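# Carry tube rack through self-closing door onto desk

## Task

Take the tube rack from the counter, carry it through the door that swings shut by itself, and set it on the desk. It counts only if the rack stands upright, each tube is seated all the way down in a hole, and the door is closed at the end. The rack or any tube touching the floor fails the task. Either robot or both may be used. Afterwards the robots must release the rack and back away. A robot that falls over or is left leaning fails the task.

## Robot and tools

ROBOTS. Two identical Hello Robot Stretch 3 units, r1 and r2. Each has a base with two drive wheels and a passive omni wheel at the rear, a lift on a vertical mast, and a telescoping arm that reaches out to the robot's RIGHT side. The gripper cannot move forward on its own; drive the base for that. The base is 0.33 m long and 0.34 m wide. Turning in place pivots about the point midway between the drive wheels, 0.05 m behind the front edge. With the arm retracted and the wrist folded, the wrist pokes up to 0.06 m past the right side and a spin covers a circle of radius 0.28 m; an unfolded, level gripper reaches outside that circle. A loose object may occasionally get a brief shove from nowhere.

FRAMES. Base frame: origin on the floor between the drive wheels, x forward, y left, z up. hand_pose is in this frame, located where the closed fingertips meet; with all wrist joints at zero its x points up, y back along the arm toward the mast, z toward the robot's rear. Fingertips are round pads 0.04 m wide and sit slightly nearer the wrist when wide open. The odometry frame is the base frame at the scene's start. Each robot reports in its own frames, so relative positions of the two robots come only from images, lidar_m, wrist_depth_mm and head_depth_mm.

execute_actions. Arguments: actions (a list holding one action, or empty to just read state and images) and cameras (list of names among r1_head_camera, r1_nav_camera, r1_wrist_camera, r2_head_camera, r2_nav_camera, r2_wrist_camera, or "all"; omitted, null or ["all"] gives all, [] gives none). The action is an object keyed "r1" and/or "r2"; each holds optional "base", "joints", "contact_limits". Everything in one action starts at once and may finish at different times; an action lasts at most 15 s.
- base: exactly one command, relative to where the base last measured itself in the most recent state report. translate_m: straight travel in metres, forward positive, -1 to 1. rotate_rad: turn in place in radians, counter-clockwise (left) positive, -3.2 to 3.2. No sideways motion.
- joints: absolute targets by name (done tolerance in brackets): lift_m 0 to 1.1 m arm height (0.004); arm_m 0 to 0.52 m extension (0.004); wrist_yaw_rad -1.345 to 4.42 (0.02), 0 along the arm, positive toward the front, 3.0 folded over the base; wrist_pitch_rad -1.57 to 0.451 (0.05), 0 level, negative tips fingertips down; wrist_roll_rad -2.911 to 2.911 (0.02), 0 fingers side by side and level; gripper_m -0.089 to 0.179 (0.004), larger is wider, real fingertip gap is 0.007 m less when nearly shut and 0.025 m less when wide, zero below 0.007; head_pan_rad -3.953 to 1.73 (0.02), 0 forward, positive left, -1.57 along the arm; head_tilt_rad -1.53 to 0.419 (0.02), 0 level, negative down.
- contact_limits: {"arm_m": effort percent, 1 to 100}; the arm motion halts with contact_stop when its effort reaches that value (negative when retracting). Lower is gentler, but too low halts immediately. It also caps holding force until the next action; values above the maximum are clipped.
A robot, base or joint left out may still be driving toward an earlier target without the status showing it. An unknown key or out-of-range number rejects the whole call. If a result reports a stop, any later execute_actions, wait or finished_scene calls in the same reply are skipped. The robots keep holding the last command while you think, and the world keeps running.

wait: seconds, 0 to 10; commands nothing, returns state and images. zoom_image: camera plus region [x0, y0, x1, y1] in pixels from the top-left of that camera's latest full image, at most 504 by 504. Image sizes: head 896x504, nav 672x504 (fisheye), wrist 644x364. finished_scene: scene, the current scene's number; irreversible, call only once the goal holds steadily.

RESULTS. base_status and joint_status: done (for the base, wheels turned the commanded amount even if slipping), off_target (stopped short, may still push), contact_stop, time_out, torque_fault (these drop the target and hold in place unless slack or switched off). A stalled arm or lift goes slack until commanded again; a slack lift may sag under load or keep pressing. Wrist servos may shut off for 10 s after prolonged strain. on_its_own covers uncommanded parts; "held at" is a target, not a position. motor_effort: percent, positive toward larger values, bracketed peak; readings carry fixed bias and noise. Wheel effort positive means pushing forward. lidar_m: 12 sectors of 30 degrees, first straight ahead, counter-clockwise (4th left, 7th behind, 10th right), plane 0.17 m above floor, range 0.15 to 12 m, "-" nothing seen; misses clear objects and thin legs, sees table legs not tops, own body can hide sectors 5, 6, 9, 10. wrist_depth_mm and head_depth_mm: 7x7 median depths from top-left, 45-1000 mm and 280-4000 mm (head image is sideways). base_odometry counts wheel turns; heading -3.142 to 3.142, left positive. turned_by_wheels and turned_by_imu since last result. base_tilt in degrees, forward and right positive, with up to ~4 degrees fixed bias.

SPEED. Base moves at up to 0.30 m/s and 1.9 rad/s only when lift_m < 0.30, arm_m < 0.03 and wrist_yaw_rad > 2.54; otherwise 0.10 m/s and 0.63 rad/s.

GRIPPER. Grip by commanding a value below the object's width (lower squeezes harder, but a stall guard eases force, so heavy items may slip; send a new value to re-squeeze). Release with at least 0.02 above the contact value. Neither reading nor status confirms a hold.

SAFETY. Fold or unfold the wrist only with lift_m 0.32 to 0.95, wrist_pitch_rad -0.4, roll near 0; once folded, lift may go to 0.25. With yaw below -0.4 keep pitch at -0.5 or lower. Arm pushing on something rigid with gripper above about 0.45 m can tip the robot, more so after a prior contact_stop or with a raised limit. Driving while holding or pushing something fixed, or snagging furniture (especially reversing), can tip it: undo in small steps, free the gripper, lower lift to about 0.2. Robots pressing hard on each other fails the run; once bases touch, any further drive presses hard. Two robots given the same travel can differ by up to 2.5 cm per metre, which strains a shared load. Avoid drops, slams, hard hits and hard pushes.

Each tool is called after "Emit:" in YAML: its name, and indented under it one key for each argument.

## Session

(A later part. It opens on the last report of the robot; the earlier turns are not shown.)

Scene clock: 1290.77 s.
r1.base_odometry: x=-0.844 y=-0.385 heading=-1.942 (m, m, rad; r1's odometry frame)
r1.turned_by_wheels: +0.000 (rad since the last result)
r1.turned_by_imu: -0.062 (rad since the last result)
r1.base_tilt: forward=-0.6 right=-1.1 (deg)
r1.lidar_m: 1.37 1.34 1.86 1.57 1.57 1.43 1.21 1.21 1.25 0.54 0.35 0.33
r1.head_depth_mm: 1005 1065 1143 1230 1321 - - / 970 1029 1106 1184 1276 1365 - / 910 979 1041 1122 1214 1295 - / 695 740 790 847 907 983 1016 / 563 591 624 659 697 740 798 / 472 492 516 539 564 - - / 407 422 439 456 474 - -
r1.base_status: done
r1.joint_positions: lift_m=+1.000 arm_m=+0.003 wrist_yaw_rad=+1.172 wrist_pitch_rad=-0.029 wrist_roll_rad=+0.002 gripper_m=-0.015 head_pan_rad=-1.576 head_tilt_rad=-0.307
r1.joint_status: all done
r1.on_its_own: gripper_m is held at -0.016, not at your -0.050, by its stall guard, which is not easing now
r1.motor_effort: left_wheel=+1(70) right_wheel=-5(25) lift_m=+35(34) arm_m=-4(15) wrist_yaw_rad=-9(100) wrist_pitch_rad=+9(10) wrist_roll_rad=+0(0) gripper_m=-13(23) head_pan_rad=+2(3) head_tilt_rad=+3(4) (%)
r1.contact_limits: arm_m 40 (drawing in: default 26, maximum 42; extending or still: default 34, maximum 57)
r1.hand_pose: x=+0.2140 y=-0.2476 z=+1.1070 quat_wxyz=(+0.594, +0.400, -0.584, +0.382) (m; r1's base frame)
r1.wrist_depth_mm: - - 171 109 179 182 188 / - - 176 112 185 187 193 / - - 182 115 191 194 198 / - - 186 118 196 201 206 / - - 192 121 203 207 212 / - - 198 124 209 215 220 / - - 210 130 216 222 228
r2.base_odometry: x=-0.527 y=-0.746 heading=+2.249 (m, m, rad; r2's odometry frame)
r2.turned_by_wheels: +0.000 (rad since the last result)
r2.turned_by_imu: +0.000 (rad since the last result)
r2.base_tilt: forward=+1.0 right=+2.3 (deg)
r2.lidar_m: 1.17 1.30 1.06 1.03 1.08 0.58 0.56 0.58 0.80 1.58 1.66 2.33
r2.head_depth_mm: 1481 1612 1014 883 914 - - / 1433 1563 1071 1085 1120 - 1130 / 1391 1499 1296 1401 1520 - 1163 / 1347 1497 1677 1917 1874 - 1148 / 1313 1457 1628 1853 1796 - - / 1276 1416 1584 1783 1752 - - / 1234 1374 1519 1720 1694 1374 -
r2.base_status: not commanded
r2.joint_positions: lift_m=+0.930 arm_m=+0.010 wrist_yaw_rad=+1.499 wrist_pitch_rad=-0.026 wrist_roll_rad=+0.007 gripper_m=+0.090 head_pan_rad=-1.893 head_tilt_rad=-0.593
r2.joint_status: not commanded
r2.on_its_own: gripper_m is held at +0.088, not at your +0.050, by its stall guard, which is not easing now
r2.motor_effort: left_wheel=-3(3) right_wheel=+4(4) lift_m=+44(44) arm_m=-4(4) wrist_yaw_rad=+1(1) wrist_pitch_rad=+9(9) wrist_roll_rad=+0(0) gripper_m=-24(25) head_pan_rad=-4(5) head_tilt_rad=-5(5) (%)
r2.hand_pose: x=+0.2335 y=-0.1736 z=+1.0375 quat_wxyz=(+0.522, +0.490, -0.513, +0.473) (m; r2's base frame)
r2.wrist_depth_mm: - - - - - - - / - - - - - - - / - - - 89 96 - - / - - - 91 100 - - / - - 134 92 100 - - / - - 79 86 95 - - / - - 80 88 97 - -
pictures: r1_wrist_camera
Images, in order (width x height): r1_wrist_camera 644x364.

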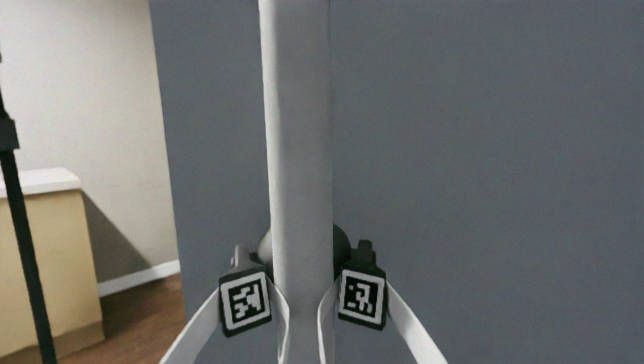

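Emit:
execute_actions:
  actions:
    - {"r1": {"base": {"translate_m": -0.064}, "joints": {"wrist_yaw_rad": 1.25}}}
  cameras: []

Emit:
execute_actions:
  actions:
    - {"r1": {"base": {"translate_m": -0.064}, "joints": {"wrist_yaw_rad": 1.316}}}
  cameras: []

Emit:
execute_actions:
  actions:
    - {"r1": {"base": {"translate_m": -0.063}, "joints": {"wrist_yaw_rad": 1.366}}}
  cameras: ["r1_wrist_camera"]

Scene clock: 1326.50 s.
r1.base_odometry: x=-0.821 y=-0.325 heading=-1.942 (m, m, rad; r1's odometry frame)
r1.turned_by_wheels: +0.000 (rad since the last result)
r1.turned_by_imu: +0.001 (rad since the last result)
r1.base_tilt: forward=-0.6 right=-1.1 (deg)
r1.lidar_m: 1.41 1.40 1.84 1.56 1.55 1.36 1.15 1.15 1.28 0.58 0.35 0.32
r1.head_depth_mm: 1021 1089 1163 1254 1346 - - / 992 1053 1127 1205 1302 1395 - / 960 1014 1084 1153 1245 1328 - / 809 859 917 985 1061 1145 1166 / 628 659 694 730 772 820 883 / 513 534 557 581 607 668 - / 434 449 466 482 499 - -
r1.base_status: done
r1.joint_positions: lift_m=+1.000 arm_m=+0.003 wrist_yaw_rad=+1.253 wrist_pitch_rad=-0.028 wrist_roll_rad=+0.002 gripper_m=-0.015 head_pan_rad=-1.576 head_tilt_rad=-0.307
r1.joint_status: all done
r1.on_its_own: gripper_m is held at -0.016, not at your -0.050, by its stall guard, which is not easing now
r1.motor_effort: left_wheel=+0(10) right_wheel=-4(9) lift_m=+35(35) arm_m=-4(4) wrist_yaw_rad=-3(45) wrist_pitch_rad=+9(10) wrist_roll_rad=+0(0) gripper_m=-12(16) head_pan_rad=+3(3) head_tilt_rad=+3(3) (%)
r1.hand_pose: x=+0.2213 y=-0.2282 z=+1.1070 quat_wxyz=(+0.578, +0.423, -0.567, +0.406) (m; r1's base frame)
r1.wrist_depth_mm: - - 172 108 177 181 184 / - - 178 111 183 186 188 / - - 182 114 188 191 195 / - - 189 118 196 198 202 / - - 194 121 202 205 208 / - - 200 124 210 212 216 / - - 210 132 217 219 223
r2.base_odometry: x=-0.527 y=-0.746 heading=+2.249 (m, m, rad; r2's odometry frame)
r2.turned_by_wheels: +0.000 (rad since the last result)
r2.turned_by_imu: +0.001 (rad since the last result)
r2.base_tilt: forward=+1.0 right=+2.3 (deg)
r2.lidar_m: 1.21 1.39 1.06 1.03 1.08 0.58 0.56 0.58 0.80 1.58 1.66 2.33
r2.head_depth_mm: 1476 1608 1016 888 914 - - / 1438 1557 1072 1091 1126 - 1143 / 1397 1499 1296 1401 1519 - 1171 / 1343 1483 1678 1902 1873 - 1155 / 1314 1454 1623 1843 1814 - - / 1276 1401 1575 1794 1754 - - / 1245 1360 1529 1726 1698 1389 -
r2.base_status: not commanded
r2.joint_positions: lift_m=+0.930 arm_m=+0.010 wrist_yaw_rad=+1.499 wrist_pitch_rad=-0.026 wrist_roll_rad=+0.007 gripper_m=+0.090 head_pan_rad=-1.893 head_tilt_rad=-0.593
r2.joint_status: not commanded
r2.on_its_own: gripper_m is held at +0.088, not at your +0.050, by its stall guard, which is not easing now
r2.motor_effort: left_wheel=-3(3) right_wheel=+4(4) lift_m=+45(44) arm_m=-5(4) wrist_yaw_rad=+2(2) wrist_pitch_rad=+9(9) wrist_roll_rad=+0(0) gripper_m=-24(24) head_pan_rad=-4(5) head_tilt_rad=-5(5) (%)
r2.hand_pose: x=+0.2335 y=-0.1736 z=+1.0375 quat_wxyz=(+0.522, +0.490, -0.513, +0.473) (m; r2's base frame)
r2.wrist_depth_mm: - - - - - - - / - - - - - - - / - - - 89 97 - - / - - - 91 100 - - / - - 134 92 100 - - / - - 79 86 95 - - / - - 80 88 97 - -
pictures: none
No camera images: the call's "cameras" was empty. Leave "cameras" out to get every camera's image.

Scene clock: 1328.23 s.
r1.base_odometry: x=-0.798 y=-0.266 heading=-1.941 (m, m, rad; r1's odometry frame)
r1.turned_by_wheels: +0.000 (rad since the last result)
r1.turned_by_imu: +0.000 (rad since the last result)
r1.base_tilt: forward=-0.6 right=-1.1 (deg)
r1.lidar_m: 1.46 1.46 1.82 1.54 1.54 1.29 1.09 1.08 1.23 0.63 0.35 0.31
r1.head_depth_mm: 1038 1110 1186 1278 1375 - - / 1007 1074 1150 1227 1330 1410 - / 982 1039 1110 1188 1276 1358 - / 933 994 1049 1121 1209 1295 1366 / 717 754 791 830 878 927 987 / 566 588 612 637 663 722 793 / 468 483 499 516 532 544 -
r1.base_status: done
r1.joint_positions: lift_m=+1.000 arm_m=+0.003 wrist_yaw_rad=+1.315 wrist_pitch_rad=-0.028 wrist_roll_rad=+0.002 gripper_m=-0.015 head_pan_rad=-1.576 head_tilt_rad=-0.307
r1.joint_status: all done
r1.on_its_own: gripper_m is held at -0.016, not at your -0.050, by its stall guard, which is not easing now
r1.motor_effort: left_wheel=+0(11) right_wheel=-3(10) lift_m=+35(35) arm_m=-4(4) wrist_yaw_rad=+1(40) wrist_pitch_rad=+10(10) wrist_roll_rad=+0(0) gripper_m=-12(14) head_pan_rad=+3(2) head_tilt_rad=+3(4) (%)
r1.hand_pose: x=+0.2257 y=-0.2131 z=+1.1070 quat_wxyz=(+0.566, +0.440, -0.554, +0.424) (m; r1's base frame)
r1.wrist_depth_mm: - - 171 108 179 181 184 / - - 177 111 183 187 190 / - - 183 114 191 192 196 / - - 189 118 195 199 202 / - - 195 120 203 204 210 / - - 200 124 210 212 217 / - - 208 134 217 221 224
r2.base_odometry: x=-0.527 y=-0.746 heading=+2.249 (m, m, rad; r2's odometry frame)
r2.turned_by_wheels: +0.000 (rad since the last result)
r2.turned_by_imu: +0.000 (rad since the last result)
r2.base_tilt: forward=+1.1 right=+2.3 (deg)
r2.lidar_m: 1.26 1.46 1.06 1.03 1.08 0.58 0.56 0.58 0.80 1.59 1.66 2.33
r2.head_depth_mm: 1476 1600 1009 885 916 - - / 1435 1541 1075 1084 1128 - 1133 / 1397 1509 1294 1402 1514 - 1163 / 1347 1493 1675 1905 1890 - 1153 / 1318 1455 1621 1864 1794 - - / 1271 1412 1585 1795 1762 - - / 1243 1379 1522 1726 1707 1379 -
r2.base_status: not commanded
r2.joint_positions: lift_m=+0.930 arm_m=+0.010 wrist_yaw_rad=+1.499 wrist_pitch_rad=-0.026 wrist_roll_rad=+0.007 gripper_m=+0.090 head_pan_rad=-1.893 head_tilt_rad=-0.593
r2.joint_status: not commanded
r2.on_its_own: gripper_m is held at +0.088, not at your +0.050, by its stall guard, which is not easing now
r2.motor_effort: left_wheel=-3(3) right_wheel=+4(4) lift_m=+44(44) arm_m=-4(4) wrist_yaw_rad=+1(2) wrist_pitch_rad=+9(9) wrist_roll_rad=+0(0) gripper_m=-25(24) head_pan_rad=-4(4) head_tilt_rad=-5(5) (%)
r2.hand_pose: x=+0.2335 y=-0.1736 z=+1.0375 quat_wxyz=(+0.522, +0.490, -0.513, +0.473) (m; r2's base frame)
r2.wrist_depth_mm: - - - - - - - / - - - - - - - / - - - 89 97 - - / - - - 91 101 - - / - - 134 92 99 - - / - - 79 86 95 - - / - - 80 88 97 - -
pictures: none
No camera images: the call's "cameras" was empty. Leave "cameras" out to get every camera's image.

Scene clock: 1329.97 s.
r1.base_odometry: x=-0.775 y=-0.207 heading=-1.941 (m, m, rad; r1's odometry frame)
r1.turned_by_wheels: +0.000 (rad since the last result)
r1.turned_by_imu: +0.000 (rad since the last result)
r1.base_tilt: forward=-0.6 right=-1.0 (deg)
r1.lidar_m: 1.52 1.53 1.79 1.52 1.51 1.22 1.03 1.03 1.16 0.69 0.36 0.30
r1.head_depth_mm: 1060 1123 1209 1301 1399 - - / 1025 1093 1164 1253 1350 1436 - / 996 1056 1129 1205 1294 1378 - / 963 1021 1090 1160 1244 1342 1411 / 852 890 931 976 1025 1081 1138 / 640 663 685 712 736 785 847 / 512 527 543 558 574 582 -
r1.base_status: done
r1.joint_positions: lift_m=+1.000 arm_m=+0.003 wrist_yaw_rad=+1.359 wrist_pitch_rad=-0.028 wrist_roll_rad=+0.002 gripper_m=-0.015 head_pan_rad=-1.576 head_tilt_rad=-0.307
r1.joint_status: all done
r1.on_its_own: gripper_m is held at -0.016, not at your -0.050, by its stall guard, which is not easing now
r1.motor_effort: left_wheel=-1(10) right_wheel=-2(9) lift_m=+34(35) arm_m=-4(4) wrist_yaw_rad=+9(36) wrist_pitch_rad=+9(9) wrist_roll_rad=+0(0) gripper_m=-13(14) head_pan_rad=+3(3) head_tilt_rad=+3(2) (%)
r1.hand_pose: x=+0.2283 y=-0.2021 z=+1.1070 quat_wxyz=(+0.556, +0.452, -0.544, +0.436) (m; r1's base frame)
r1.wrist_depth_mm: - - 171 108 180 184 189 / - - 176 110 185 189 193 / - - 182 114 190 194 200 / - - 188 118 197 201 206 / - - 193 121 203 209 215 / - - 198 124 211 217 221 / - - 209 134 218 224 232
r2.base_odometry: x=-0.527 y=-0.746 heading=+2.249 (m, m, rad; r2's odometry frame)
r2.turned_by_wheels: +0.000 (rad since the last result)
r2.turned_by_imu: +0.000 (rad since the last result)
r2.base_tilt: forward=+1.1 right=+2.2 (deg)
r2.lidar_m: 1.31 1.53 1.06 1.03 1.08 0.58 0.56 0.58 0.80 1.59 1.66 2.33
r2.head_depth_mm: 1479 1617 1017 884 908 - - / 1445 1539 1073 1091 1125 - 1134 / 1397 1511 1293 1392 1523 - 1162 / 1362 1495 1665 1904 1894 - 1160 / 1307 1452 1637 1879 1811 - - / 1275 1413 1575 1794 1754 - - / 1246 1360 1518 1725 1684 1372 -
r2.base_status: not commanded
r2.joint_positions: lift_m=+0.930 arm_m=+0.010 wrist_yaw_rad=+1.499 wrist_pitch_rad=-0.026 wrist_roll_rad=+0.007 gripper_m=+0.090 head_pan_rad=-1.893 head_tilt_rad=-0.593
r2.joint_status: not commanded
r2.on_its_own: gripper_m is held at +0.088, not at your +0.050, by its stall guard, which is not easing now
r2.motor_effort: left_wheel=-3(3) right_wheel=+4(4) lift_m=+45(44) arm_m=-5(4) wrist_yaw_rad=+1(1) wrist_pitch_rad=+9(9) wrist_roll_rad=+0(0) gripper_m=-25(24) head_pan_rad=-4(4) head_tilt_rad=-5(5) (%)
r2.hand_pose: x=+0.2335 y=-0.1736 z=+1.0375 quat_wxyz=(+0.522, +0.490, -0.513, +0.473) (m; r2's base frame)
r2.wrist_depth_mm: - - - - - - - / - - - - - - - / - - - 89 96 - - / - - - 91 100 - - / - - 134 92 100 - - / - - 79 86 95 - - / - - 80 88 97 - -
pictures: r1_wrist_camera
Images, in order (width x height): r1_wrist_camera 644x364.

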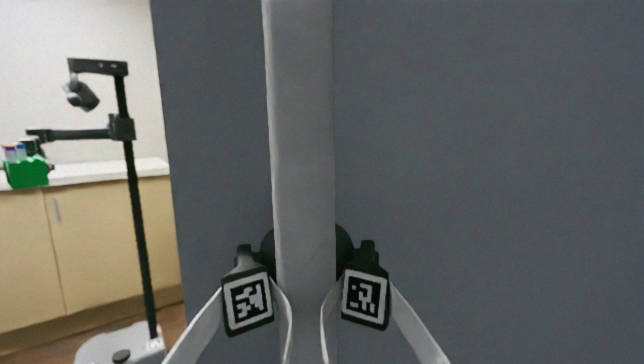

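Tracking well. Continue.

Emit:
execute_actions:
  actions:
    - {"r1": {"base": {"translate_m": -0.062}, "joints": {"wrist_yaw_rad": 1.395}}}
  cameras: []

Emit:
execute_actions:
  actions:
    - {"r1": {"base": {"translate_m": -0.064}, "joints": {"arm_m": 0.015, "wrist_yaw_rad": 1.465}, "contact_limits": {"arm_m": 40}}}
  cameras: []

Emit:
execute_actions:
  actions:
    - {"r1": {"base": {"translate_m": -0.063}, "joints": {"arm_m": 0.032, "wrist_yaw_rad": 1.535}, "contact_limits": {"arm_m": 40}}}
  cameras: ["r1_wrist_camera"]

Scene clock: 1336.83 s.
r1.base_odometry: x=-0.753 y=-0.149 heading=-1.941 (m, m, rad; r1's odometry frame)
r1.turned_by_wheels: +0.000 (rad since the last result)
r1.turned_by_imu: +0.001 (rad since the last result)
r1.base_tilt: forward=-0.6 right=-1.1 (deg)
r1.lidar_m: 1.58 2.17 1.78 1.50 1.50 1.14 0.97 0.96 1.09 0.79 0.36 0.30
r1.head_depth_mm: 1073 1150 1231 1322 1420 - - / 1042 1113 1186 1277 1375 1464 - / 1012 1079 1148 1231 1317 1406 - / 987 1045 1110 1192 1279 1369 1431 / 948 1004 1060 1117 1199 1294 1342 / 744 766 790 814 835 870 961 / 572 586 598 613 627 636 -
r1.base_status: done
r1.joint_positions: lift_m=+1.000 arm_m=+0.003 wrist_yaw_rad=+1.383 wrist_pitch_rad=-0.028 wrist_roll_rad=+0.002 gripper_m=-0.015 head_pan_rad=-1.576 head_tilt_rad=-0.307
r1.joint_status: all done
r1.on_its_own: gripper_m is held at -0.016, not at your -0.050, by its stall guard, which is not easing now; wrist_yaw_rad is at rest, and its effort (+14) is outside its rest range (-12 to +12)
r1.motor_effort: left_wheel=-2(10) right_wheel=-2(10) lift_m=+35(35) arm_m=-4(3) wrist_yaw_rad=+14(30) wrist_pitch_rad=+9(10) wrist_roll_rad=+0(0) gripper_m=-12(13) head_pan_rad=+3(3) head_tilt_rad=+3(3) (%)
r1.hand_pose: x=+0.2296 y=-0.1960 z=+1.1070 quat_wxyz=(+0.551, +0.459, -0.538, +0.443) (m; r1's base frame)
r1.wrist_depth_mm: - - 168 108 183 188 196 / - - 174 111 189 195 202 / - - 179 114 194 201 207 / - - 186 118 199 206 216 / - - 191 121 207 215 224 / - - 195 124 215 222 232 / - - 207 133 223 230 241
r2.base_odometry: x=-0.527 y=-0.746 heading=+2.249 (m, m, rad; r2's odometry frame)
r2.turned_by_wheels: +0.000 (rad since the last result)
r2.turned_by_imu: +0.001 (rad since the last result)
r2.base_tilt: forward=+1.0 right=+2.3 (deg)
r2.lidar_m: 1.37 1.59 1.06 1.03 1.08 0.58 0.56 0.58 0.80 1.58 1.66 2.33
r2.head_depth_mm: 1472 1599 1010 883 914 - - / 1441 1559 1078 1092 1115 - 1139 / 1386 1493 1287 1398 1526 - 1165 / 1349 1485 1662 1918 1888 - 1150 / 1313 1461 1632 1866 1797 - - / 1277 1412 1573 1798 1755 - - / 1243 1369 1544 1726 1681 1367 -
r2.base_status: not commanded
r2.joint_positions: lift_m=+0.930 arm_m=+0.010 wrist_yaw_rad=+1.499 wrist_pitch_rad=-0.026 wrist_roll_rad=+0.007 gripper_m=+0.090 head_pan_rad=-1.893 head_tilt_rad=-0.593
r2.joint_status: not commanded
r2.on_its_own: gripper_m is held at +0.088, not at your +0.050, by its stall guard, which is not easing now
r2.motor_effort: left_wheel=-3(3) right_wheel=+4(4) lift_m=+44(44) arm_m=-4(5) wrist_yaw_rad=+1(2) wrist_pitch_rad=+9(9) wrist_roll_rad=+0(0) gripper_m=-24(25) head_pan_rad=-4(4) head_tilt_rad=-5(5) (%)
r2.hand_pose: x=+0.2335 y=-0.1736 z=+1.0375 quat_wxyz=(+0.522, +0.490, -0.513, +0.473) (m; r2's base frame)
r2.wrist_depth_mm: - - - - - - - / - - - - - - - / - - - 89 97 - - / - - - 91 101 - - / - - 134 92 99 - - / - - 79 86 95 - - / - - 80 88 97 - -
pictures: none
No camera images: the call's "cameras" was empty. Leave "cameras" out to get every camera's image.

Scene clock: 1338.50 s.
r1.base_odometry: x=-0.729 y=-0.090 heading=-1.941 (m, m, rad; r1's odometry frame)
r1.turned_by_wheels: +0.000 (rad since the last result)
r1.turned_by_imu: +0.000 (rad since the last result)
r1.base_tilt: forward=-0.6 right=-1.0 (deg)
r1.lidar_m: 1.64 2.23 1.75 1.48 1.48 1.07 0.90 0.91 1.03 0.91 0.37 0.29
r1.head_depth_mm: 1093 1163 1247 1344 1428 - - / 1064 1127 1211 1293 1395 1479 - / 1029 1095 1168 1247 1347 1420 - / 1001 1061 1130 1208 1295 1385 1444 / 973 1030 1092 1160 1246 1342 1407 / 907 924 945 962 987 1048 1120 / 660 672 682 692 702 707 -
r1.base_status: done
r1.joint_positions: lift_m=+1.000 arm_m=+0.015 wrist_yaw_rad=+1.446 wrist_pitch_rad=-0.028 wrist_roll_rad=+0.002 gripper_m=-0.015 head_pan_rad=-1.576 head_tilt_rad=-0.307
r1.joint_status: all done
r1.on_its_own: gripper_m is held at -0.016, not at your -0.050, by its stall guard, which is not easing now; wrist_yaw_rad is at rest, and its effort (+23) is outside its rest range (-12 to +12)
r1.motor_effort: left_wheel=-3(9) right_wheel=-2(8) lift_m=+34(35) arm_m=+2(3) wrist_yaw_rad=+23(40) wrist_pitch_rad=+9(9) wrist_roll_rad=+0(0) gripper_m=-14(15) head_pan_rad=+3(3) head_tilt_rad=+3(3) (%)
r1.contact_limits: arm_m 40 (drawing in: default 26, maximum 42; extending or still: default 34, maximum 57)
r1.hand_pose: x=+0.2321 y=-0.1917 z=+1.1070 quat_wxyz=(+0.537, +0.476, -0.524, +0.460) (m; r1's base frame)
r1.wrist_depth_mm: - - 169 107 183 189 197 / - - 174 111 188 195 202 / - - 180 115 195 201 211 / - - 186 118 200 207 216 / - - 191 121 207 216 224 / - - 196 124 215 223 234 / - - 206 132 222 232 241
r2.base_odometry: x=-0.527 y=-0.746 heading=+2.249 (m, m, rad; r2's odometry frame)
r2.turned_by_wheels: +0.000 (rad since the last result)
r2.turned_by_imu: +0.000 (rad since the last result)
r2.base_tilt: forward=+1.0 right=+2.3 (deg)
r2.lidar_m: 1.43 1.64 1.06 1.03 1.08 0.58 0.56 0.58 0.80 1.59 1.66 2.33
r2.head_depth_mm: 1478 1598 1010 882 914 - - / 1432 1553 1076 1091 1126 - 1138 / 1396 1500 1299 1401 1508 - 1158 / 1348 1497 1665 1907 1893 - 1153 / 1314 1455 1647 1856 1816 - - / 1276 1419 1571 1786 1752 - - / 1242 1373 1528 1723 1691 1379 -
r2.base_status: not commanded
r2.joint_positions: lift_m=+0.930 arm_m=+0.010 wrist_yaw_rad=+1.499 wrist_pitch_rad=-0.026 wrist_roll_rad=+0.007 gripper_m=+0.090 head_pan_rad=-1.893 head_tilt_rad=-0.593
r2.joint_status: not commanded
r2.on_its_own: gripper_m is held at +0.088, not at your +0.050, by its stall guard, which is not easing now
r2.motor_effort: left_wheel=-3(3) right_wheel=+4(4) lift_m=+44(44) arm_m=-4(4) wrist_yaw_rad=+2(1) wrist_pitch_rad=+9(9) wrist_roll_rad=+0(0) gripper_m=-25(25) head_pan_rad=-5(4) head_tilt_rad=-5(5) (%)
r2.hand_pose: x=+0.2335 y=-0.1736 z=+1.0375 quat_wxyz=(+0.522, +0.490, -0.513, +0.473) (m; r2's base frame)
r2.wrist_depth_mm: - - - - - - - / - - - - - - - / - - - 89 96 - - / - - - 91 100 - - / - - 134 92 99 - - / - - 79 86 95 - - / - - 80 88 97 - -
pictures: none
No camera images: the call's "cameras" was empty. Leave "cameras" out to get every camera's image.

Scene clock: 1340.27 s.
r1.base_odometry: x=-0.707 y=-0.031 heading=-1.941 (m, m, rad; r1's odometry frame)
r1.turned_by_wheels: +0.000 (rad since the last result)
r1.turned_by_imu: +0.000 (rad since the last result)
r1.base_tilt: forward=-0.6 right=-1.0 (deg)
r1.lidar_m: 1.71 2.29 1.73 1.46 1.46 1.00 0.85 0.84 0.95 1.10 0.38 0.29
r1.head_depth_mm: 1109 1188 1263 1348 1412 - - / 1078 1145 1230 1310 1423 - - / 1052 1112 1188 1268 1362 - - / 1022 1082 1148 1224 1317 1398 1462 / 993 1050 1112 1188 1266 1371 1444 / 963 1011 1074 1119 1210 1304 - / 780 787 794 799 801 - -
r1.base_status: done
r1.joint_positions: lift_m=+1.000 arm_m=+0.032 wrist_yaw_rad=+1.513 wrist_pitch_rad=-0.028 wrist_roll_rad=+0.002 gripper_m=-0.015 head_pan_rad=-1.576 head_tilt_rad=-0.307
r1.joint_status: wrist_yaw_rad off_target (ended at +1.513, target +1.535); the others done
r1.on_its_own: gripper_m is held at -0.016, not at your -0.050, by its stall guard, which is not easing now; wrist_yaw_rad is at rest, and its effort (+27) is outside its rest range (-12 to +12)
r1.motor_effort: left_wheel=-3(10) right_wheel=-2(9) lift_m=+35(35) arm_m=+2(3) wrist_yaw_rad=+27(49) wrist_pitch_rad=+9(9) wrist_roll_rad=+0(0) gripper_m=-14(16) head_pan_rad=+2(3) head_tilt_rad=+3(3) (%)
r1.contact_limits: arm_m 40 (drawing in: default 26, maximum 42; extending or still: default 34, maximum 57)
r1.hand_pose: x=+0.2337 y=-0.1917 z=+1.1071 quat_wxyz=(+0.521, +0.493, -0.508, +0.477) (m; r1's base frame)
r1.wrist_depth_mm: - - 170 107 182 189 196 / - - 176 111 188 194 201 / - - 180 114 194 200 209 / - - 185 119 201 208 215 / - - 190 122 206 216 224 / - - 195 125 215 225 234 / - - 207 133 220 232 242
r2.base_odometry: x=-0.527 y=-0.746 heading=+2.249 (m, m, rad; r2's odometry frame)
r2.turned_by_wheels: +0.000 (rad since the last result)
r2.turned_by_imu: +0.000 (rad since the last result)
r2.base_tilt: forward=+1.0 right=+2.2 (deg)
r2.lidar_m: 1.49 1.68 1.06 1.03 1.08 0.58 0.56 0.58 0.80 1.58 1.66 2.33
r2.head_depth_mm: 1485 1605 1014 885 912 - - / 1427 1549 1073 1090 1130 - 1139 / 1398 1512 1288 1407 1503 - 1157 / 1354 1488 1676 1900 1877 - 1151 / 1311 1454 1645 1868 1807 - - / 1268 1421 1591 1785 1753 - - / 1246 1368 1545 1734 1693 1382 -
r2.base_status: not commanded
r2.joint_positions: lift_m=+0.930 arm_m=+0.010 wrist_yaw_rad=+1.499 wrist_pitch_rad=-0.026 wrist_roll_rad=+0.007 gripper_m=+0.090 head_pan_rad=-1.893 head_tilt_rad=-0.593
r2.joint_status: not commanded
r2.on_its_own: gripper_m is held at +0.088, not at your +0.050, by its stall guard, which is not easing now
r2.motor_effort: left_wheel=-3(3) right_wheel=+4(4) lift_m=+44(44) arm_m=-4(4) wrist_yaw_rad=+0(2) wrist_pitch_rad=+9(9) wrist_roll_rad=+0(0) gripper_m=-24(25) head_pan_rad=-5(4) head_tilt_rad=-5(5) (%)
r2.hand_pose: x=+0.2335 y=-0.1736 z=+1.0375 quat_wxyz=(+0.522, +0.490, -0.513, +0.473) (m; r2's base frame)
r2.wrist_depth_mm: - - - - - - - / - - - - - - - / - - - 89 96 - - / - - - 91 100 - - / - - 134 92 100 - - / - - 79 86 95 - - / - - 80 88 98 - -
pictures: r1_wrist_camera
Images, in order (width x height): r1_wrist_camera 644x364.

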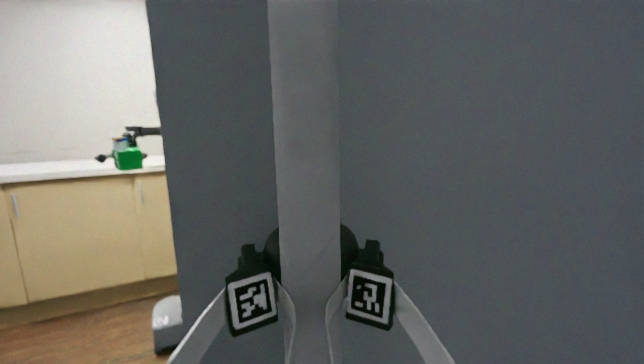

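Emit:
execute_actions:
  actions:
    - {"r1": {"base": {"translate_m": -0.061}, "joints": {"arm_m": 0.052, "wrist_yaw_rad": 1.56}, "contact_limits": {"arm_m": 40}}}
  cameras: []

Emit:
execute_actions:
  actions:
    - {"r1": {"base": {"translate_m": -0.06}, "joints": {"arm_m": 0.0735, "wrist_yaw_rad": 1.62}, "contact_limits": {"arm_m": 40}}}
  cameras: []

Emit:
execute_actions:
  actions:
    - {"r1": {"base": {"translate_m": -0.05}, "joints": {"arm_m": 0.095, "wrist_yaw_rad": 1.67}, "contact_limits": {"arm_m": 40}}}
  cameras: ["r1_wrist_camera", "r1_nav_camera", "r2_nav_camera"]

Scene clock: 1354.53 s.
r1.base_odometry: x=-0.685 y=+0.026 heading=-1.941 (m, m, rad; r1's odometry frame)
r1.turned_by_wheels: +0.000 (rad since the last result)
r1.turned_by_imu: +0.001 (rad since the last result)
r1.base_tilt: forward=-0.6 right=-1.1 (deg)
r1.lidar_m: 1.77 2.35 1.70 1.44 1.44 0.93 0.79 0.79 0.89 1.17 0.39 0.29
r1.head_depth_mm: 1131 1187 1254 1302 - - 1359 / 1097 1168 1247 1332 1409 - - / 1070 1130 1209 1294 1366 - - / 1036 1100 1169 1248 1330 1429 - / 1008 1068 1134 1212 1290 1386 - / 979 1038 1096 1158 1242 1337 - / 933 958 954 944 937 - -
r1.base_status: done
r1.joint_positions: lift_m=+1.000 arm_m=+0.052 wrist_yaw_rad=+1.557 wrist_pitch_rad=-0.028 wrist_roll_rad=+0.002 gripper_m=-0.015 head_pan_rad=-1.576 head_tilt_rad=-0.307
r1.joint_status: all done
r1.on_its_own: gripper_m is held at -0.016, not at your -0.050, by its stall guard, which is not easing now
r1.motor_effort: left_wheel=+0(11) right_wheel=-5(12) lift_m=+35(35) arm_m=+4(6) wrist_yaw_rad=+3(36) wrist_pitch_rad=+10(9) wrist_roll_rad=+0(0) gripper_m=-12(15) head_pan_rad=+4(3) head_tilt_rad=+3(3) (%)
r1.contact_limits: arm_m 40 (drawing in: default 26, maximum 42; extending or still: default 34, maximum 57)
r1.hand_pose: x=+0.2341 y=-0.2001 z=+1.1071 quat_wxyz=(+0.510, +0.504, -0.497, +0.489) (m; r1's base frame)
r1.wrist_depth_mm: - - 168 108 183 192 200 / - - 174 111 188 197 206 / - - 179 114 194 204 211 / - - 186 118 201 212 220 / - - 190 121 207 218 229 / - - 195 124 216 225 237 / - - 206 134 222 235 248
r2.base_odometry: x=-0.527 y=-0.746 heading=+2.249 (m, m, rad; r2's odometry frame)
r2.turned_by_wheels: +0.000 (rad since the last result)
r2.turned_by_imu: +0.001 (rad since the last result)
r2.base_tilt: forward=+1.1 right=+2.3 (deg)
r2.lidar_m: 1.54 1.72 1.06 1.03 1.08 0.58 0.56 0.58 0.80 1.59 1.66 2.34
r2.head_depth_mm: 1484 1607 1011 888 913 - - / 1439 1564 1067 1089 1123 - 1143 / 1386 1505 1287 1407 1509 - 1162 / 1343 1494 1670 1905 1896 - 1156 / 1317 1461 1634 1833 1793 - - / 1283 1410 1590 1781 1766 - - / 1247 1382 1517 1725 1701 1375 -
r2.base_status: not commanded
r2.joint_positions: lift_m=+0.930 arm_m=+0.010 wrist_yaw_rad=+1.499 wrist_pitch_rad=-0.026 wrist_roll_rad=+0.007 gripper_m=+0.090 head_pan_rad=-1.893 head_tilt_rad=-0.593
r2.joint_status: not commanded
r2.on_its_own: gripper_m is held at +0.088, not at your +0.050, by its stall guard, which is not easing now
r2.motor_effort: left_wheel=-3(3) right_wheel=+4(4) lift_m=+44(44) arm_m=-5(4) wrist_yaw_rad=+1(2) wrist_pitch_rad=+9(9) wrist_roll_rad=+0(0) gripper_m=-24(25) head_pan_rad=-4(5) head_tilt_rad=-5(5) (%)
r2.hand_pose: x=+0.2335 y=-0.1736 z=+1.0375 quat_wxyz=(+0.522, +0.490, -0.513, +0.473) (m; r2's base frame)
r2.wrist_depth_mm: - - - - - - - / - - - - - - - / - - - 89 97 - - / - - - 91 100 - - / - - 134 92 99 - - / - - 79 86 95 - - / - - 80 88 97 - -
pictures: none
No camera images: the call's "cameras" was empty. Leave "cameras" out to get every camera's image.

Scene clock: 1356.20 s.
r1.base_odometry: x=-0.663 y=+0.082 heading=-1.941 (m, m, rad; r1's odometry frame)
r1.turned_by_wheels: +0.000 (rad since the last result)
r1.turned_by_imu: +0.000 (rad since the last result)
r1.base_tilt: forward=-0.5 right=-1.1 (deg)
r1.lidar_m: 1.82 2.41 1.69 1.43 1.42 0.86 0.73 0.73 0.83 1.21 0.39 0.28
r1.head_depth_mm: 1111 1145 1179 1213 - - 1309 / 1117 1191 1270 1348 - - 1455 / 1082 1144 1222 1306 1385 - - / 1051 1119 1186 1264 1345 1448 - / 1022 1085 1150 1224 1312 1402 - / 997 1054 1115 1189 1255 - - / 963 1014 1081 1122 1141 - -
r1.base_status: done
r1.joint_positions: lift_m=+1.000 arm_m=+0.073 wrist_yaw_rad=+1.609 wrist_pitch_rad=-0.028 wrist_roll_rad=+0.002 gripper_m=-0.015 head_pan_rad=-1.576 head_tilt_rad=-0.307
r1.joint_status: all done
r1.on_its_own: gripper_m is held at -0.016, not at your -0.050, by its stall guard, which is not easing now; wrist_yaw_rad is at rest, and its effort (+13) is outside its rest range (-12 to +12)
r1.motor_effort: left_wheel=-1(6) right_wheel=-5(11) lift_m=+35(35) arm_m=+3(5) wrist_yaw_rad=+13(30) wrist_pitch_rad=+9(9) wrist_roll_rad=+0(0) gripper_m=-13(14) head_pan_rad=+3(3) head_tilt_rad=+3(3) (%)
r1.contact_limits: arm_m 40 (drawing in: default 26, maximum 42; extending or still: default 34, maximum 57)
r1.hand_pose: x=+0.2339 y=-0.2084 z=+1.1071 quat_wxyz=(+0.497, +0.517, -0.483, +0.502) (m; r1's base frame)
r1.wrist_depth_mm: - - 169 108 184 193 204 / - - 174 110 191 198 209 / - - 179 114 196 206 217 / - - 185 118 204 212 223 / - - 188 121 210 221 233 / - - 193 124 219 228 242 / - - 205 133 223 238 253
r2.base_odometry: x=-0.527 y=-0.746 heading=+2.249 (m, m, rad; r2's odometry frame)
r2.turned_by_wheels: +0.000 (rad since the last result)
r2.turned_by_imu: +0.000 (rad since the last result)
r2.base_tilt: forward=+1.1 right=+2.3 (deg)
r2.lidar_m: 1.61 1.77 1.06 1.03 1.08 0.58 0.56 0.58 0.80 1.59 1.67 2.33
r2.head_depth_mm: 1488 1601 1018 883 910 - - / 1438 1545 1073 1086 1119 - 1137 / 1390 1509 1293 1394 1518 - 1165 / 1357 1484 1664 1896 1894 - 1162 / 1322 1463 1640 1869 1801 - - / 1273 1410 1576 1778 1761 - - / 1244 1376 1529 1722 1693 1377 -
r2.base_status: not commanded
r2.joint_positions: lift_m=+0.930 arm_m=+0.010 wrist_yaw_rad=+1.499 wrist_pitch_rad=-0.026 wrist_roll_rad=+0.007 gripper_m=+0.090 head_pan_rad=-1.893 head_tilt_rad=-0.593
r2.joint_status: not commanded
r2.on_its_own: gripper_m is held at +0.088, not at your +0.050, by its stall guard, which is not easing now
r2.motor_effort: left_wheel=-3(3) right_wheel=+4(4) lift_m=+44(44) arm_m=-4(4) wrist_yaw_rad=+2(1) wrist_pitch_rad=+9(9) wrist_roll_rad=+0(0) gripper_m=-24(25) head_pan_rad=-4(5) head_tilt_rad=-5(5) (%)
r2.hand_pose: x=+0.2335 y=-0.1736 z=+1.0375 quat_wxyz=(+0.522, +0.490, -0.513, +0.473) (m; r2's base frame)
r2.wrist_depth_mm: - - - - - - - / - - - - - - - / - - - 89 97 - - / - - - 91 100 - - / - - 134 92 99 - - / - - 79 86 95 - - / - - 80 88 97 - -
pictures: none
No camera images: the call's "cameras" was empty. Leave "cameras" out to get every camera's image.

Scene clock: 1357.67 s.
r1.base_odometry: x=-0.645 y=+0.128 heading=-1.941 (m, m, rad; r1's odometry frame)
r1.turned_by_wheels: +0.000 (rad since the last result)
r1.turned_by_imu: +0.000 (rad since the last result)
r1.base_tilt: forward=-0.6 right=-1.0 (deg)
r1.lidar_m: 1.87 2.46 1.67 1.41 1.40 0.81 0.68 0.68 0.77 1.22 0.40 0.28
r1.head_depth_mm: 1044 1067 1100 1128 - 1206 1232 / 1127 1194 1267 1339 - - 1374 / 1096 1167 1239 1326 - - 1375 / 1065 1130 1196 1284 1362 1446 1368 / 1038 1098 1167 1238 1326 1401 - / 1007 1067 1131 1205 1265 - - / 983 1033 1095 1159 1203 - -
r1.base_status: done
r1.joint_positions: lift_m=+1.000 arm_m=+0.095 wrist_yaw_rad=+1.655 wrist_pitch_rad=-0.028 wrist_roll_rad=+0.002 gripper_m=-0.015 head_pan_rad=-1.576 head_tilt_rad=-0.307
r1.joint_status: all done
r1.on_its_own: gripper_m is held at -0.016, not at your -0.050, by its stall guard, which is not easing now; wrist_yaw_rad is at rest, and its effort (+18) is outside its rest range (-12 to +12)
r1.motor_effort: left_wheel=-1(7) right_wheel=-4(11) lift_m=+35(35) arm_m=+2(3) wrist_yaw_rad=+18(35) wrist_pitch_rad=+9(9) wrist_roll_rad=+0(0) gripper_m=-13(15) head_pan_rad=+3(3) head_tilt_rad=+3(4) (%)
r1.contact_limits: arm_m 40 (drawing in: default 26, maximum 42; extending or still: default 34, maximum 57)
r1.hand_pose: x=+0.2332 y=-0.2184 z=+1.1071 quat_wxyz=(+0.486, +0.528, -0.471, +0.513) (m; r1's base frame)
r1.wrist_depth_mm: - - 168 107 184 193 203 / - - 173 110 191 202 210 / - - 178 114 195 207 219 / - - 184 118 202 213 226 / - - 190 122 211 222 236 / - - 193 124 218 231 244 / - - 205 132 226 240 256
r2.base_odometry: x=-0.527 y=-0.746 heading=+2.249 (m, m, rad; r2's odometry frame)
r2.turned_by_wheels: +0.000 (rad since the last result)
r2.turned_by_imu: +0.000 (rad since the last result)
r2.base_tilt: forward=+1.1 right=+2.3 (deg)
r2.lidar_m: 1.67 1.79 1.06 1.03 1.07 0.58 0.56 0.58 0.80 1.59 1.66 2.33
r2.head_depth_mm: 1487 1605 1017 883 913 - - / 1430 1549 1076 1087 1128 - 1136 / 1404 1506 1294 1396 1509 - 1168 / 1358 1495 1659 1905 1861 - 1155 / 1310 1462 1636 1849 1786 - - / 1278 1419 1578 1788 1748 - - / 1243 1366 1522 1716 1685 1381 -
r2.base_status: not commanded
r2.joint_positions: lift_m=+0.930 arm_m=+0.010 wrist_yaw_rad=+1.499 wrist_pitch_rad=-0.026 wrist_roll_rad=+0.007 gripper_m=+0.090 head_pan_rad=-1.893 head_tilt_rad=-0.593
r2.joint_status: not commanded
r2.on_its_own: gripper_m is held at +0.088, not at your +0.050, by its stall guard, which is not easing now
r2.motor_effort: left_wheel=-3(3) right_wheel=+4(4) lift_m=+44(44) arm_m=-4(4) wrist_yaw_rad=+1(0) wrist_pitch_rad=+9(9) wrist_roll_rad=+0(0) gripper_m=-24(24) head_pan_rad=-4(4) head_tilt_rad=-4(5) (%)
r2.hand_pose: x=+0.2335 y=-0.1736 z=+1.0375 quat_wxyz=(+0.522, +0.490, -0.513, +0.473) (m; r2's base frame)
r2.wrist_depth_mm: - - - - - - - / - - - - - - - / - - - 89 97 - - / - - - 91 100 - - / - - 134 92 99 - - / - - 79 86 95 - - / - - 80 88 97 - -
pictures: r1_nav_camera (sideways: a quarter turn counterclockwise sets it upright), r1_wrist_camera, r2_nav_camera (sideways: a quarter turn counterclockwise sets it upright)
Images, in order (width x height): r1_nav_camera 672x504, r1_wrist_camera 644x364, r2_nav_camera 672x504.

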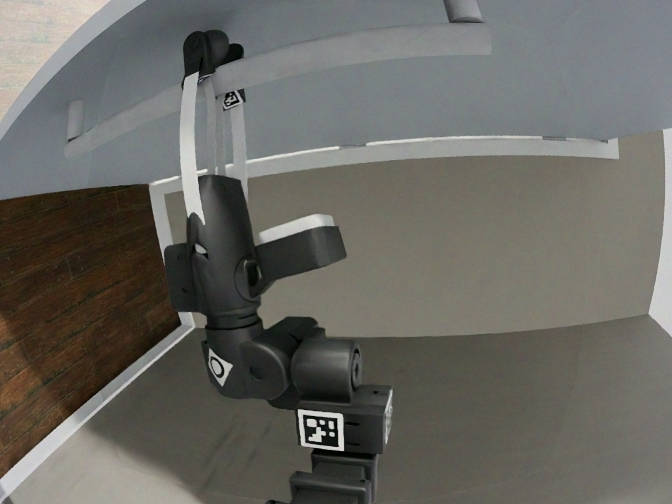

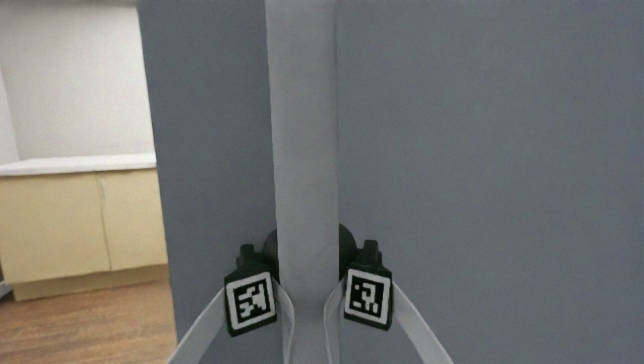

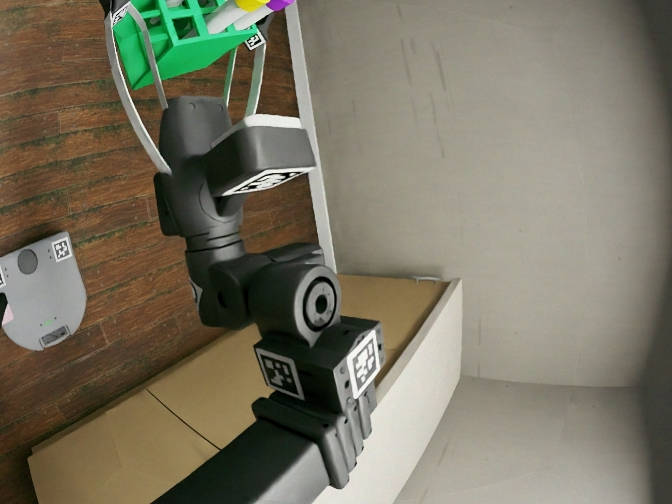

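Emit:
execute_actions:
  actions:
    - {"r1": {"joints": {"wrist_yaw_rad": 1.642}}, "r2": {"base": {"translate_m": 1.0}}}
  cameras: []

Emit:
execute_actions:
  actions:
    - {"r2": {"base": {"translate_m": 0.19}}}
  cameras: ["r1_wrist_camera", "r2_nav_camera", "r1_nav_camera"]

Scene clock: 1392.63 s.
r1.base_odometry: x=-0.645 y=+0.128 heading=-1.941 (m, m, rad; r1's odometry frame)
r1.turned_by_wheels: +0.000 (rad since the last result)
r1.turned_by_imu: +0.002 (rad since the last result)
r1.base_tilt: forward=-0.6 right=-1.0 (deg)
r1.lidar_m: 0.89 2.46 1.67 1.41 1.41 0.81 0.68 0.68 0.77 1.22 0.40 0.28
r1.head_depth_mm: 1044 1070 1101 1126 - 1208 1229 / 1128 1195 1260 1340 - 1426 1379 / 1098 1170 1240 1328 - - 1379 / 1065 1124 1202 1277 1364 1453 1375 / 1035 1095 1162 1235 1327 1399 - / 1008 1066 1133 1206 1267 - - / 980 1032 1090 1163 1213 - -
r1.base_status: not commanded
r1.joint_positions: lift_m=+1.000 arm_m=+0.095 wrist_yaw_rad=+1.644 wrist_pitch_rad=-0.028 wrist_roll_rad=+0.002 gripper_m=-0.015 head_pan_rad=-1.576 head_tilt_rad=-0.307
r1.joint_status: all done
r1.on_its_own: gripper_m is held at -0.016, not at your -0.050, by its stall guard, which is not easing now
r1.motor_effort: left_wheel=+0(1) right_wheel=-4(4) lift_m=+35(35) arm_m=+3(3) wrist_yaw_rad=-3(17) wrist_pitch_rad=+9(10) wrist_roll_rad=+0(0) gripper_m=-13(14) head_pan_rad=+3(3) head_tilt_rad=+3(3) (%)
r1.hand_pose: x=+0.2334 y=-0.2210 z=+1.1071 quat_wxyz=(+0.488, +0.525, -0.474, +0.511) (m; r1's base frame)
r1.wrist_depth_mm: - 165 168 108 187 197 207 / - - 173 111 191 203 213 / - - 178 114 197 209 222 / - 558 184 118 203 215 230 / - - 188 120 211 224 238 / - - 191 124 221 233 246 / - - 204 133 227 241 257
r2.base_odometry: x=-1.154 y=+0.032 heading=+2.249 (m, m, rad; r2's odometry frame)
r2.turned_by_wheels: +0.000 (rad since the last result)
r2.turned_by_imu: +0.007 (rad since the last result)
r2.base_tilt: forward=+1.0 right=+2.3 (deg)
r2.lidar_m: 0.67 0.72 1.11 1.00 1.04 1.47 1.55 1.62 1.67 1.62 1.70 0.89
r2.head_depth_mm: 1506 1702 1939 2115 1884 - - / 1457 1639 1848 2091 1883 - 1140 / 1412 1594 1797 2003 1848 - 1158 / 1373 1537 1723 1972 1881 - 1152 / 1339 1496 1665 1889 1806 - - / 1304 1452 1607 1853 1753 - - / 1267 1401 1570 1759 1693 1376 -
r2.base_status: done
r2.joint_positions: lift_m=+0.930 arm_m=+0.010 wrist_yaw_rad=+1.499 wrist_pitch_rad=-0.026 wrist_roll_rad=+0.007 gripper_m=+0.090 head_pan_rad=-1.893 head_tilt_rad=-0.593
r2.joint_status: not commanded
r2.on_its_own: gripper_m is held at +0.088, not at your +0.050, by its stall guard, which is not easing now
r2.motor_effort: left_wheel=-4(5) right_wheel=+5(9) lift_m=+44(44) arm_m=-5(4) wrist_yaw_rad=+2(1) wrist_pitch_rad=+9(9) wrist_roll_rad=+0(0) gripper_m=-25(24) head_pan_rad=-5(5) head_tilt_rad=-4(5) (%)
r2.hand_pose: x=+0.2335 y=-0.1736 z=+1.0375 quat_wxyz=(+0.522, +0.490, -0.513, +0.473) (m; r2's base frame)
r2.wrist_depth_mm: 598 578 569 - - - - / 612 596 580 775 872 - - / 621 607 599 90 97 - - / 645 625 601 92 101 - - / 650 647 134 93 100 - - / 683 671 79 86 95 - - / 709 686 80 88 97 - -
pictures: none
No camera images: the call's "cameras" was empty. Leave "cameras" out to get every camera's image.

Scene clock: 1395.50 s.
r1.base_odometry: x=-0.645 y=+0.128 heading=-1.941 (m, m, rad; r1's odometry frame)
r1.turned_by_wheels: +0.000 (rad since the last result)
r1.turned_by_imu: +0.000 (rad since the last result)
r1.base_tilt: forward=-0.6 right=-1.0 (deg)
r1.lidar_m: 0.71 2.46 1.67 1.41 1.41 0.81 0.68 0.68 0.77 1.22 0.40 0.28
r1.head_depth_mm: 1041 1071 1101 1127 - 1203 1226 / 1131 1196 1268 1334 - 1422 1372 / 1098 1166 1241 1330 - - 1374 / 1065 1132 1195 1281 1362 1448 1377 / 1035 1100 1165 1249 1331 1405 - / 1013 1065 1132 1199 1263 - - / 983 1036 1094 1162 1207 - -
r1.base_status: not commanded
r1.joint_positions: lift_m=+1.000 arm_m=+0.095 wrist_yaw_rad=+1.644 wrist_pitch_rad=-0.028 wrist_roll_rad=+0.002 gripper_m=-0.015 head_pan_rad=-1.576 head_tilt_rad=-0.307
r1.joint_status: not commanded
r1.on_its_own: gripper_m is held at -0.016, not at your -0.050, by its stall guard, which is not easing now
r1.motor_effort: left_wheel=+0(0) right_wheel=-4(4) lift_m=+35(35) arm_m=+3(3) wrist_yaw_rad=-3(3) wrist_pitch_rad=+9(9) wrist_roll_rad=+0(0) gripper_m=-13(13) head_pan_rad=+3(3) head_tilt_rad=+3(3) (%)
r1.hand_pose: x=+0.2334 y=-0.2210 z=+1.1071 quat_wxyz=(+0.488, +0.525, -0.474, +0.511) (m; r1's base frame)
r1.wrist_depth_mm: - 165 169 108 186 196 207 / - - 173 111 191 202 212 / - 667 178 114 199 208 222 / - 430 184 118 205 218 232 / - 392 189 120 211 224 238 / - - 192 124 221 232 249 / - - 204 133 227 242 255
r2.base_odometry: x=-1.274 y=+0.180 heading=+2.249 (m, m, rad; r2's odometry frame)
r2.turned_by_wheels: +0.000 (rad since the last result)
r2.turned_by_imu: +0.001 (rad since the last result)
r2.base_tilt: forward=+1.0 right=+2.2 (deg)
r2.lidar_m: 0.48 0.52 0.79 2.64 1.09 1.46 1.74 1.82 1.67 1.63 1.71 0.71
r2.head_depth_mm: 1518 1700 1944 2143 1878 - - / 1474 1647 1859 2088 1874 - 1141 / 1428 1595 1806 2024 1854 - 1168 / 1392 1534 1726 1981 1874 - 1158 / 1351 1498 1695 1914 1795 - - / 1314 1460 1632 1854 1763 - - / 1278 1421 1593 1770 1692 1381 -
r2.base_status: done
r2.joint_positions: lift_m=+0.930 arm_m=+0.010 wrist_yaw_rad=+1.499 wrist_pitch_rad=-0.026 wrist_roll_rad=+0.007 gripper_m=+0.090 head_pan_rad=-1.893 head_tilt_rad=-0.593
r2.joint_status: not commanded
r2.on_its_own: gripper_m is held at +0.088, not at your +0.050, by its stall guard, which is not easing now
r2.motor_effort: left_wheel=-4(5) right_wheel=+5(11) lift_m=+44(44) arm_m=-4(4) wrist_yaw_rad=+2(2) wrist_pitch_rad=+9(9) wrist_roll_rad=+0(0) gripper_m=-24(25) head_pan_rad=-5(4) head_tilt_rad=-4(4) (%)
r2.hand_pose: x=+0.2335 y=-0.1736 z=+1.0375 quat_wxyz=(+0.522, +0.490, -0.513, +0.473) (m; r2's base frame)
r2.wrist_depth_mm: 392 385 - - - - - / 408 394 611 712 597 - - / 417 404 611 90 97 - - / 431 421 410 91 101 - - / 438 429 135 93 100 - - / 456 445 79 86 95 - - / 467 457 80 88 97 - -
pictures: r1_nav_camera (sideways: a quarter turn counterclockwise sets it upright), r1_wrist_camera, r2_nav_camera (sideways: a quarter turn counterclockwise sets it upright)
Images, in order (width x height): r1_nav_camera 672x504, r1_wrist_camera 644x364, r2_nav_camera 672x504.

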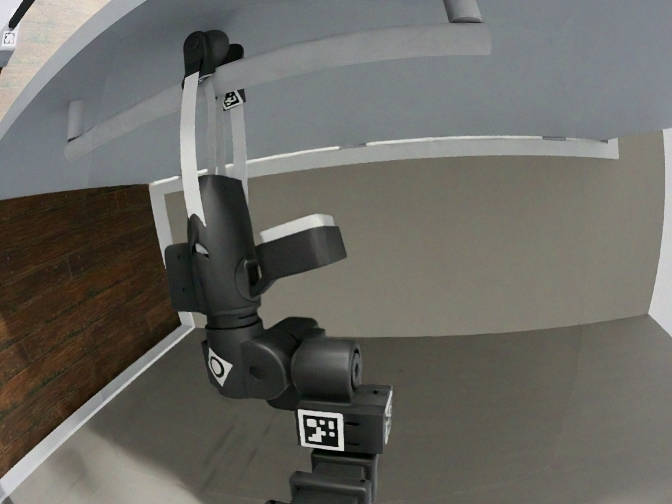

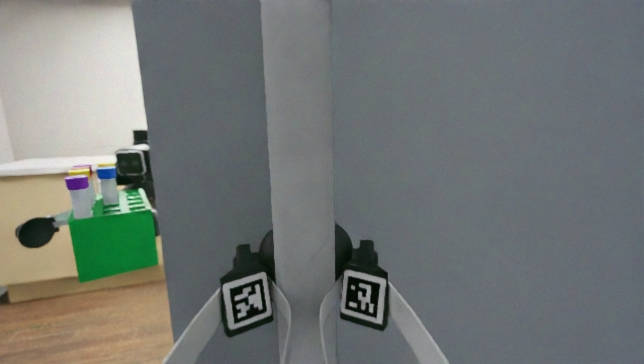

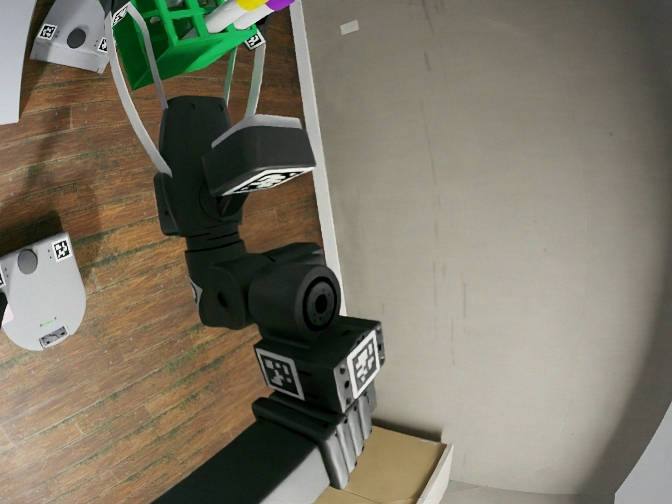

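Emit:
execute_actions:
  actions:
    - {"r1": {"base": {"translate_m": -0.049}, "joints": {"arm_m": 0.121, "wrist_yaw_rad": 1.70}, "contact_limits": {"arm_m": 40}}}
  cameras: []

Emit:
execute_actions:
  actions:
    - {"r1": {"base": {"translate_m": -0.059}, "joints": {"arm_m": 0.153, "wrist_yaw_rad": 1.76}, "contact_limits": {"arm_m": 40}}}
  cameras: ["r1_wrist_camera"]

Scene clock: 1416.53 s.
r1.base_odometry: x=-0.627 y=+0.174 heading=-1.941 (m, m, rad; r1's odometry frame)
r1.turned_by_wheels: +0.000 (rad since the last result)
r1.turned_by_imu: +0.001 (rad since the last result)
r1.base_tilt: forward=-0.6 right=-1.1 (deg)
r1.lidar_m: 0.76 2.50 1.65 1.40 1.37 0.75 0.64 0.63 0.72 1.20 0.40 0.29
r1.head_depth_mm: 971 998 1027 1026 - 1114 1147 / 1126 1180 1244 1325 - 1314 1371 / 1112 1177 1254 1341 - - 1414 / 1076 1142 1211 1297 1377 - 1417 / 1049 1108 1177 1252 1341 - 1356 / 1017 1074 1139 1223 - - - / 998 1049 1104 1180 1234 1308 1334
r1.base_status: done
r1.joint_positions: lift_m=+1.000 arm_m=+0.121 wrist_yaw_rad=+1.695 wrist_pitch_rad=-0.028 wrist_roll_rad=+0.002 gripper_m=-0.015 head_pan_rad=-1.576 head_tilt_rad=-0.307
r1.joint_status: all done
r1.on_its_own: gripper_m is held at -0.016, not at your -0.050, by its stall guard, which is not easing now
r1.motor_effort: left_wheel=+1(4) right_wheel=-6(14) lift_m=+35(35) arm_m=+4(4) wrist_yaw_rad=+5(28) wrist_pitch_rad=+9(9) wrist_roll_rad=+0(0) gripper_m=-12(14) head_pan_rad=+3(3) head_tilt_rad=+2(2) (%)
r1.contact_limits: arm_m 40 (drawing in: default 26, maximum 42; extending or still: default 34, maximum 57)
r1.hand_pose: x=+0.2321 y=-0.2339 z=+1.1071 quat_wxyz=(+0.475, +0.537, -0.461, +0.523) (m; r1's base frame)
r1.wrist_depth_mm: - 165 169 108 186 196 207 / - - 172 110 192 202 214 / - - 177 114 198 212 222 / - 444 182 118 205 218 231 / - 440 189 121 212 224 239 / - - 192 124 221 232 251 / - - 205 134 228 242 258
r2.base_odometry: x=-1.274 y=+0.180 heading=+2.249 (m, m, rad; r2's odometry frame)
r2.turned_by_wheels: +0.000 (rad since the last result)
r2.turned_by_imu: +0.001 (rad since the last result)
r2.base_tilt: forward=+1.0 right=+2.3 (deg)
r2.lidar_m: 0.54 0.57 0.83 2.64 1.09 1.46 1.75 1.82 1.68 1.63 1.71 0.76
r2.head_depth_mm: 1511 1695 1936 2166 1879 - - / 1469 1650 1869 2102 1876 - 1139 / 1435 1589 1795 2022 1882 - 1159 / 1387 1538 1732 1988 1883 - 1156 / 1353 1484 1678 1914 1822 - - / 1309 1449 1623 1855 1762 - - / 1272 1405 1569 1768 1702 1381 -
r2.base_status: not commanded
r2.joint_positions: lift_m=+0.930 arm_m=+0.010 wrist_yaw_rad=+1.499 wrist_pitch_rad=-0.026 wrist_roll_rad=+0.007 gripper_m=+0.090 head_pan_rad=-1.893 head_tilt_rad=-0.593
r2.joint_status: not commanded
r2.on_its_own: gripper_m is held at +0.088, not at your +0.050, by its stall guard, which is not easing now
r2.motor_effort: left_wheel=-4(4) right_wheel=+5(5) lift_m=+44(44) arm_m=-4(4) wrist_yaw_rad=+3(1) wrist_pitch_rad=+9(9) wrist_roll_rad=+0(0) gripper_m=-25(24) head_pan_rad=-5(4) head_tilt_rad=-5(5) (%)
r2.hand_pose: x=+0.2335 y=-0.1736 z=+1.0375 quat_wxyz=(+0.522, +0.490, -0.513, +0.473) (m; r2's base frame)
r2.wrist_depth_mm: 441 438 443 - - - - / 456 441 445 804 643 - - / 460 455 456 89 97 - - / 474 471 460 91 101 - - / 487 484 134 92 99 - - / 502 498 79 86 95 - - / 518 515 80 88 97 - -
pictures: none
No camera images: the call's "cameras" was empty. Leave "cameras" out to get every camera's image.

Scene clock: 1418.07 s.
r1.base_odometry: x=-0.606 y=+0.229 heading=-1.941 (m, m, rad; r1's odometry frame)
r1.turned_by_wheels: +0.000 (rad since the last result)
r1.turned_by_imu: +0.000 (rad since the last result)
r1.base_tilt: forward=-0.6 right=-1.1 (deg)
r1.lidar_m: 0.82 2.56 1.63 1.38 1.25 0.69 0.58 0.58 0.65 1.09 0.39 0.29
r1.head_depth_mm: 884 905 933 953 988 1011 1044 / 1055 1094 1125 1155 - 1238 1284 / 1124 1201 1274 1350 - 1606 1455 / 1093 1161 1238 1312 1409 - 1454 / 1066 1127 1196 1268 1352 - 1409 / 1035 1093 1159 1229 - - 1420 / 1009 1062 1122 1201 1271 - 1404
r1.base_status: done
r1.joint_positions: lift_m=+1.000 arm_m=+0.153 wrist_yaw_rad=+1.746 wrist_pitch_rad=-0.028 wrist_roll_rad=+0.002 gripper_m=-0.015 head_pan_rad=-1.576 head_tilt_rad=-0.307
r1.joint_status: all done
r1.on_its_own: gripper_m is held at -0.016, not at your -0.050, by its stall guard, which is not easing now; wrist_yaw_rad is at rest, and its effort (+17) is outside its rest range (-12 to +12)
r1.motor_effort: left_wheel=+0(4) right_wheel=-5(14) lift_m=+35(35) arm_m=+3(5) wrist_yaw_rad=+17(35) wrist_pitch_rad=+9(9) wrist_roll_rad=+0(0) gripper_m=-13(15) head_pan_rad=+3(4) head_tilt_rad=+3(3) (%)
r1.contact_limits: arm_m 40 (drawing in: default 26, maximum 42; extending or still: default 34, maximum 57)
r1.hand_pose: x=+0.2302 y=-0.2533 z=+1.1072 quat_wxyz=(+0.462, +0.549, -0.447, +0.535) (m; r1's base frame)
r1.wrist_depth_mm: - 164 167 108 188 198 211 / - - 172 111 192 206 218 / - - 178 114 200 213 227 / - 590 183 118 208 219 235 / - - 188 122 214 228 246 / - - 191 124 223 236 254 / - - 204 132 230 245 263
r2.base_odometry: x=-1.274 y=+0.180 heading=+2.249 (m, m, rad; r2's odometry frame)
r2.turned_by_wheels: +0.000 (rad since the last result)
r2.turned_by_imu: +0.000 (rad since the last result)
r2.base_tilt: forward=+1.0 right=+2.3 (deg)
r2.lidar_m: 0.60 0.63 0.87 2.64 1.09 1.46 1.74 1.81 1.67 1.63 1.71 0.81
r2.head_depth_mm: 1517 1721 1948 2167 1868 - - / 1477 1644 1877 2097 1896 - 1139 / 1432 1587 1811 2007 1888 - 1155 / 1386 1553 1744 1999 1890 - 1156 / 1358 1497 1662 1915 1824 - - / 1309 1445 1621 1841 1748 - - / 1276 1405 1573 1779 1687 1373 -
r2.base_status: not commanded
r2.joint_positions: lift_m=+0.930 arm_m=+0.010 wrist_yaw_rad=+1.499 wrist_pitch_rad=-0.026 wrist_roll_rad=+0.007 gripper_m=+0.090 head_pan_rad=-1.893 head_tilt_rad=-0.593
r2.joint_status: not commanded
r2.on_its_own: gripper_m is held at +0.088, not at your +0.050, by its stall guard, which is not easing now
r2.motor_effort: left_wheel=-4(4) right_wheel=+4(5) lift_m=+44(44) arm_m=-4(4) wrist_yaw_rad=+2(1) wrist_pitch_rad=+9(9) wrist_roll_rad=+0(0) gripper_m=-24(24) head_pan_rad=-4(4) head_tilt_rad=-5(5) (%)
r2.hand_pose: x=+0.2335 y=-0.1736 z=+1.0375 quat_wxyz=(+0.522, +0.490, -0.513, +0.473) (m; r2's base frame)
r2.wrist_depth_mm: 488 493 497 - 719 - - / 498 500 513 - 709 - - / 514 521 525 89 97 - - / 531 530 528 91 101 - - / 544 543 134 92 100 - - / 558 557 79 86 95 - - / 572 574 80 88 97 - -
pictures: r1_wrist_camera
Images, in order (width x height): r1_wrist_camera 644x364.

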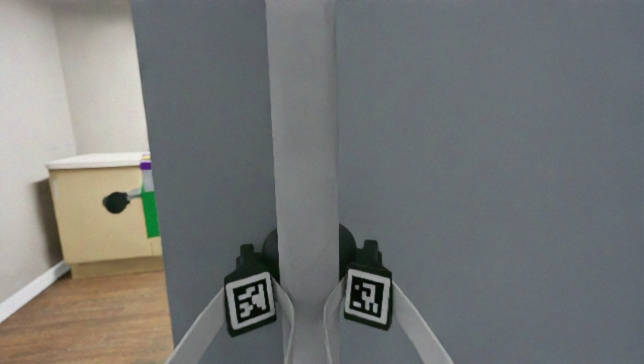

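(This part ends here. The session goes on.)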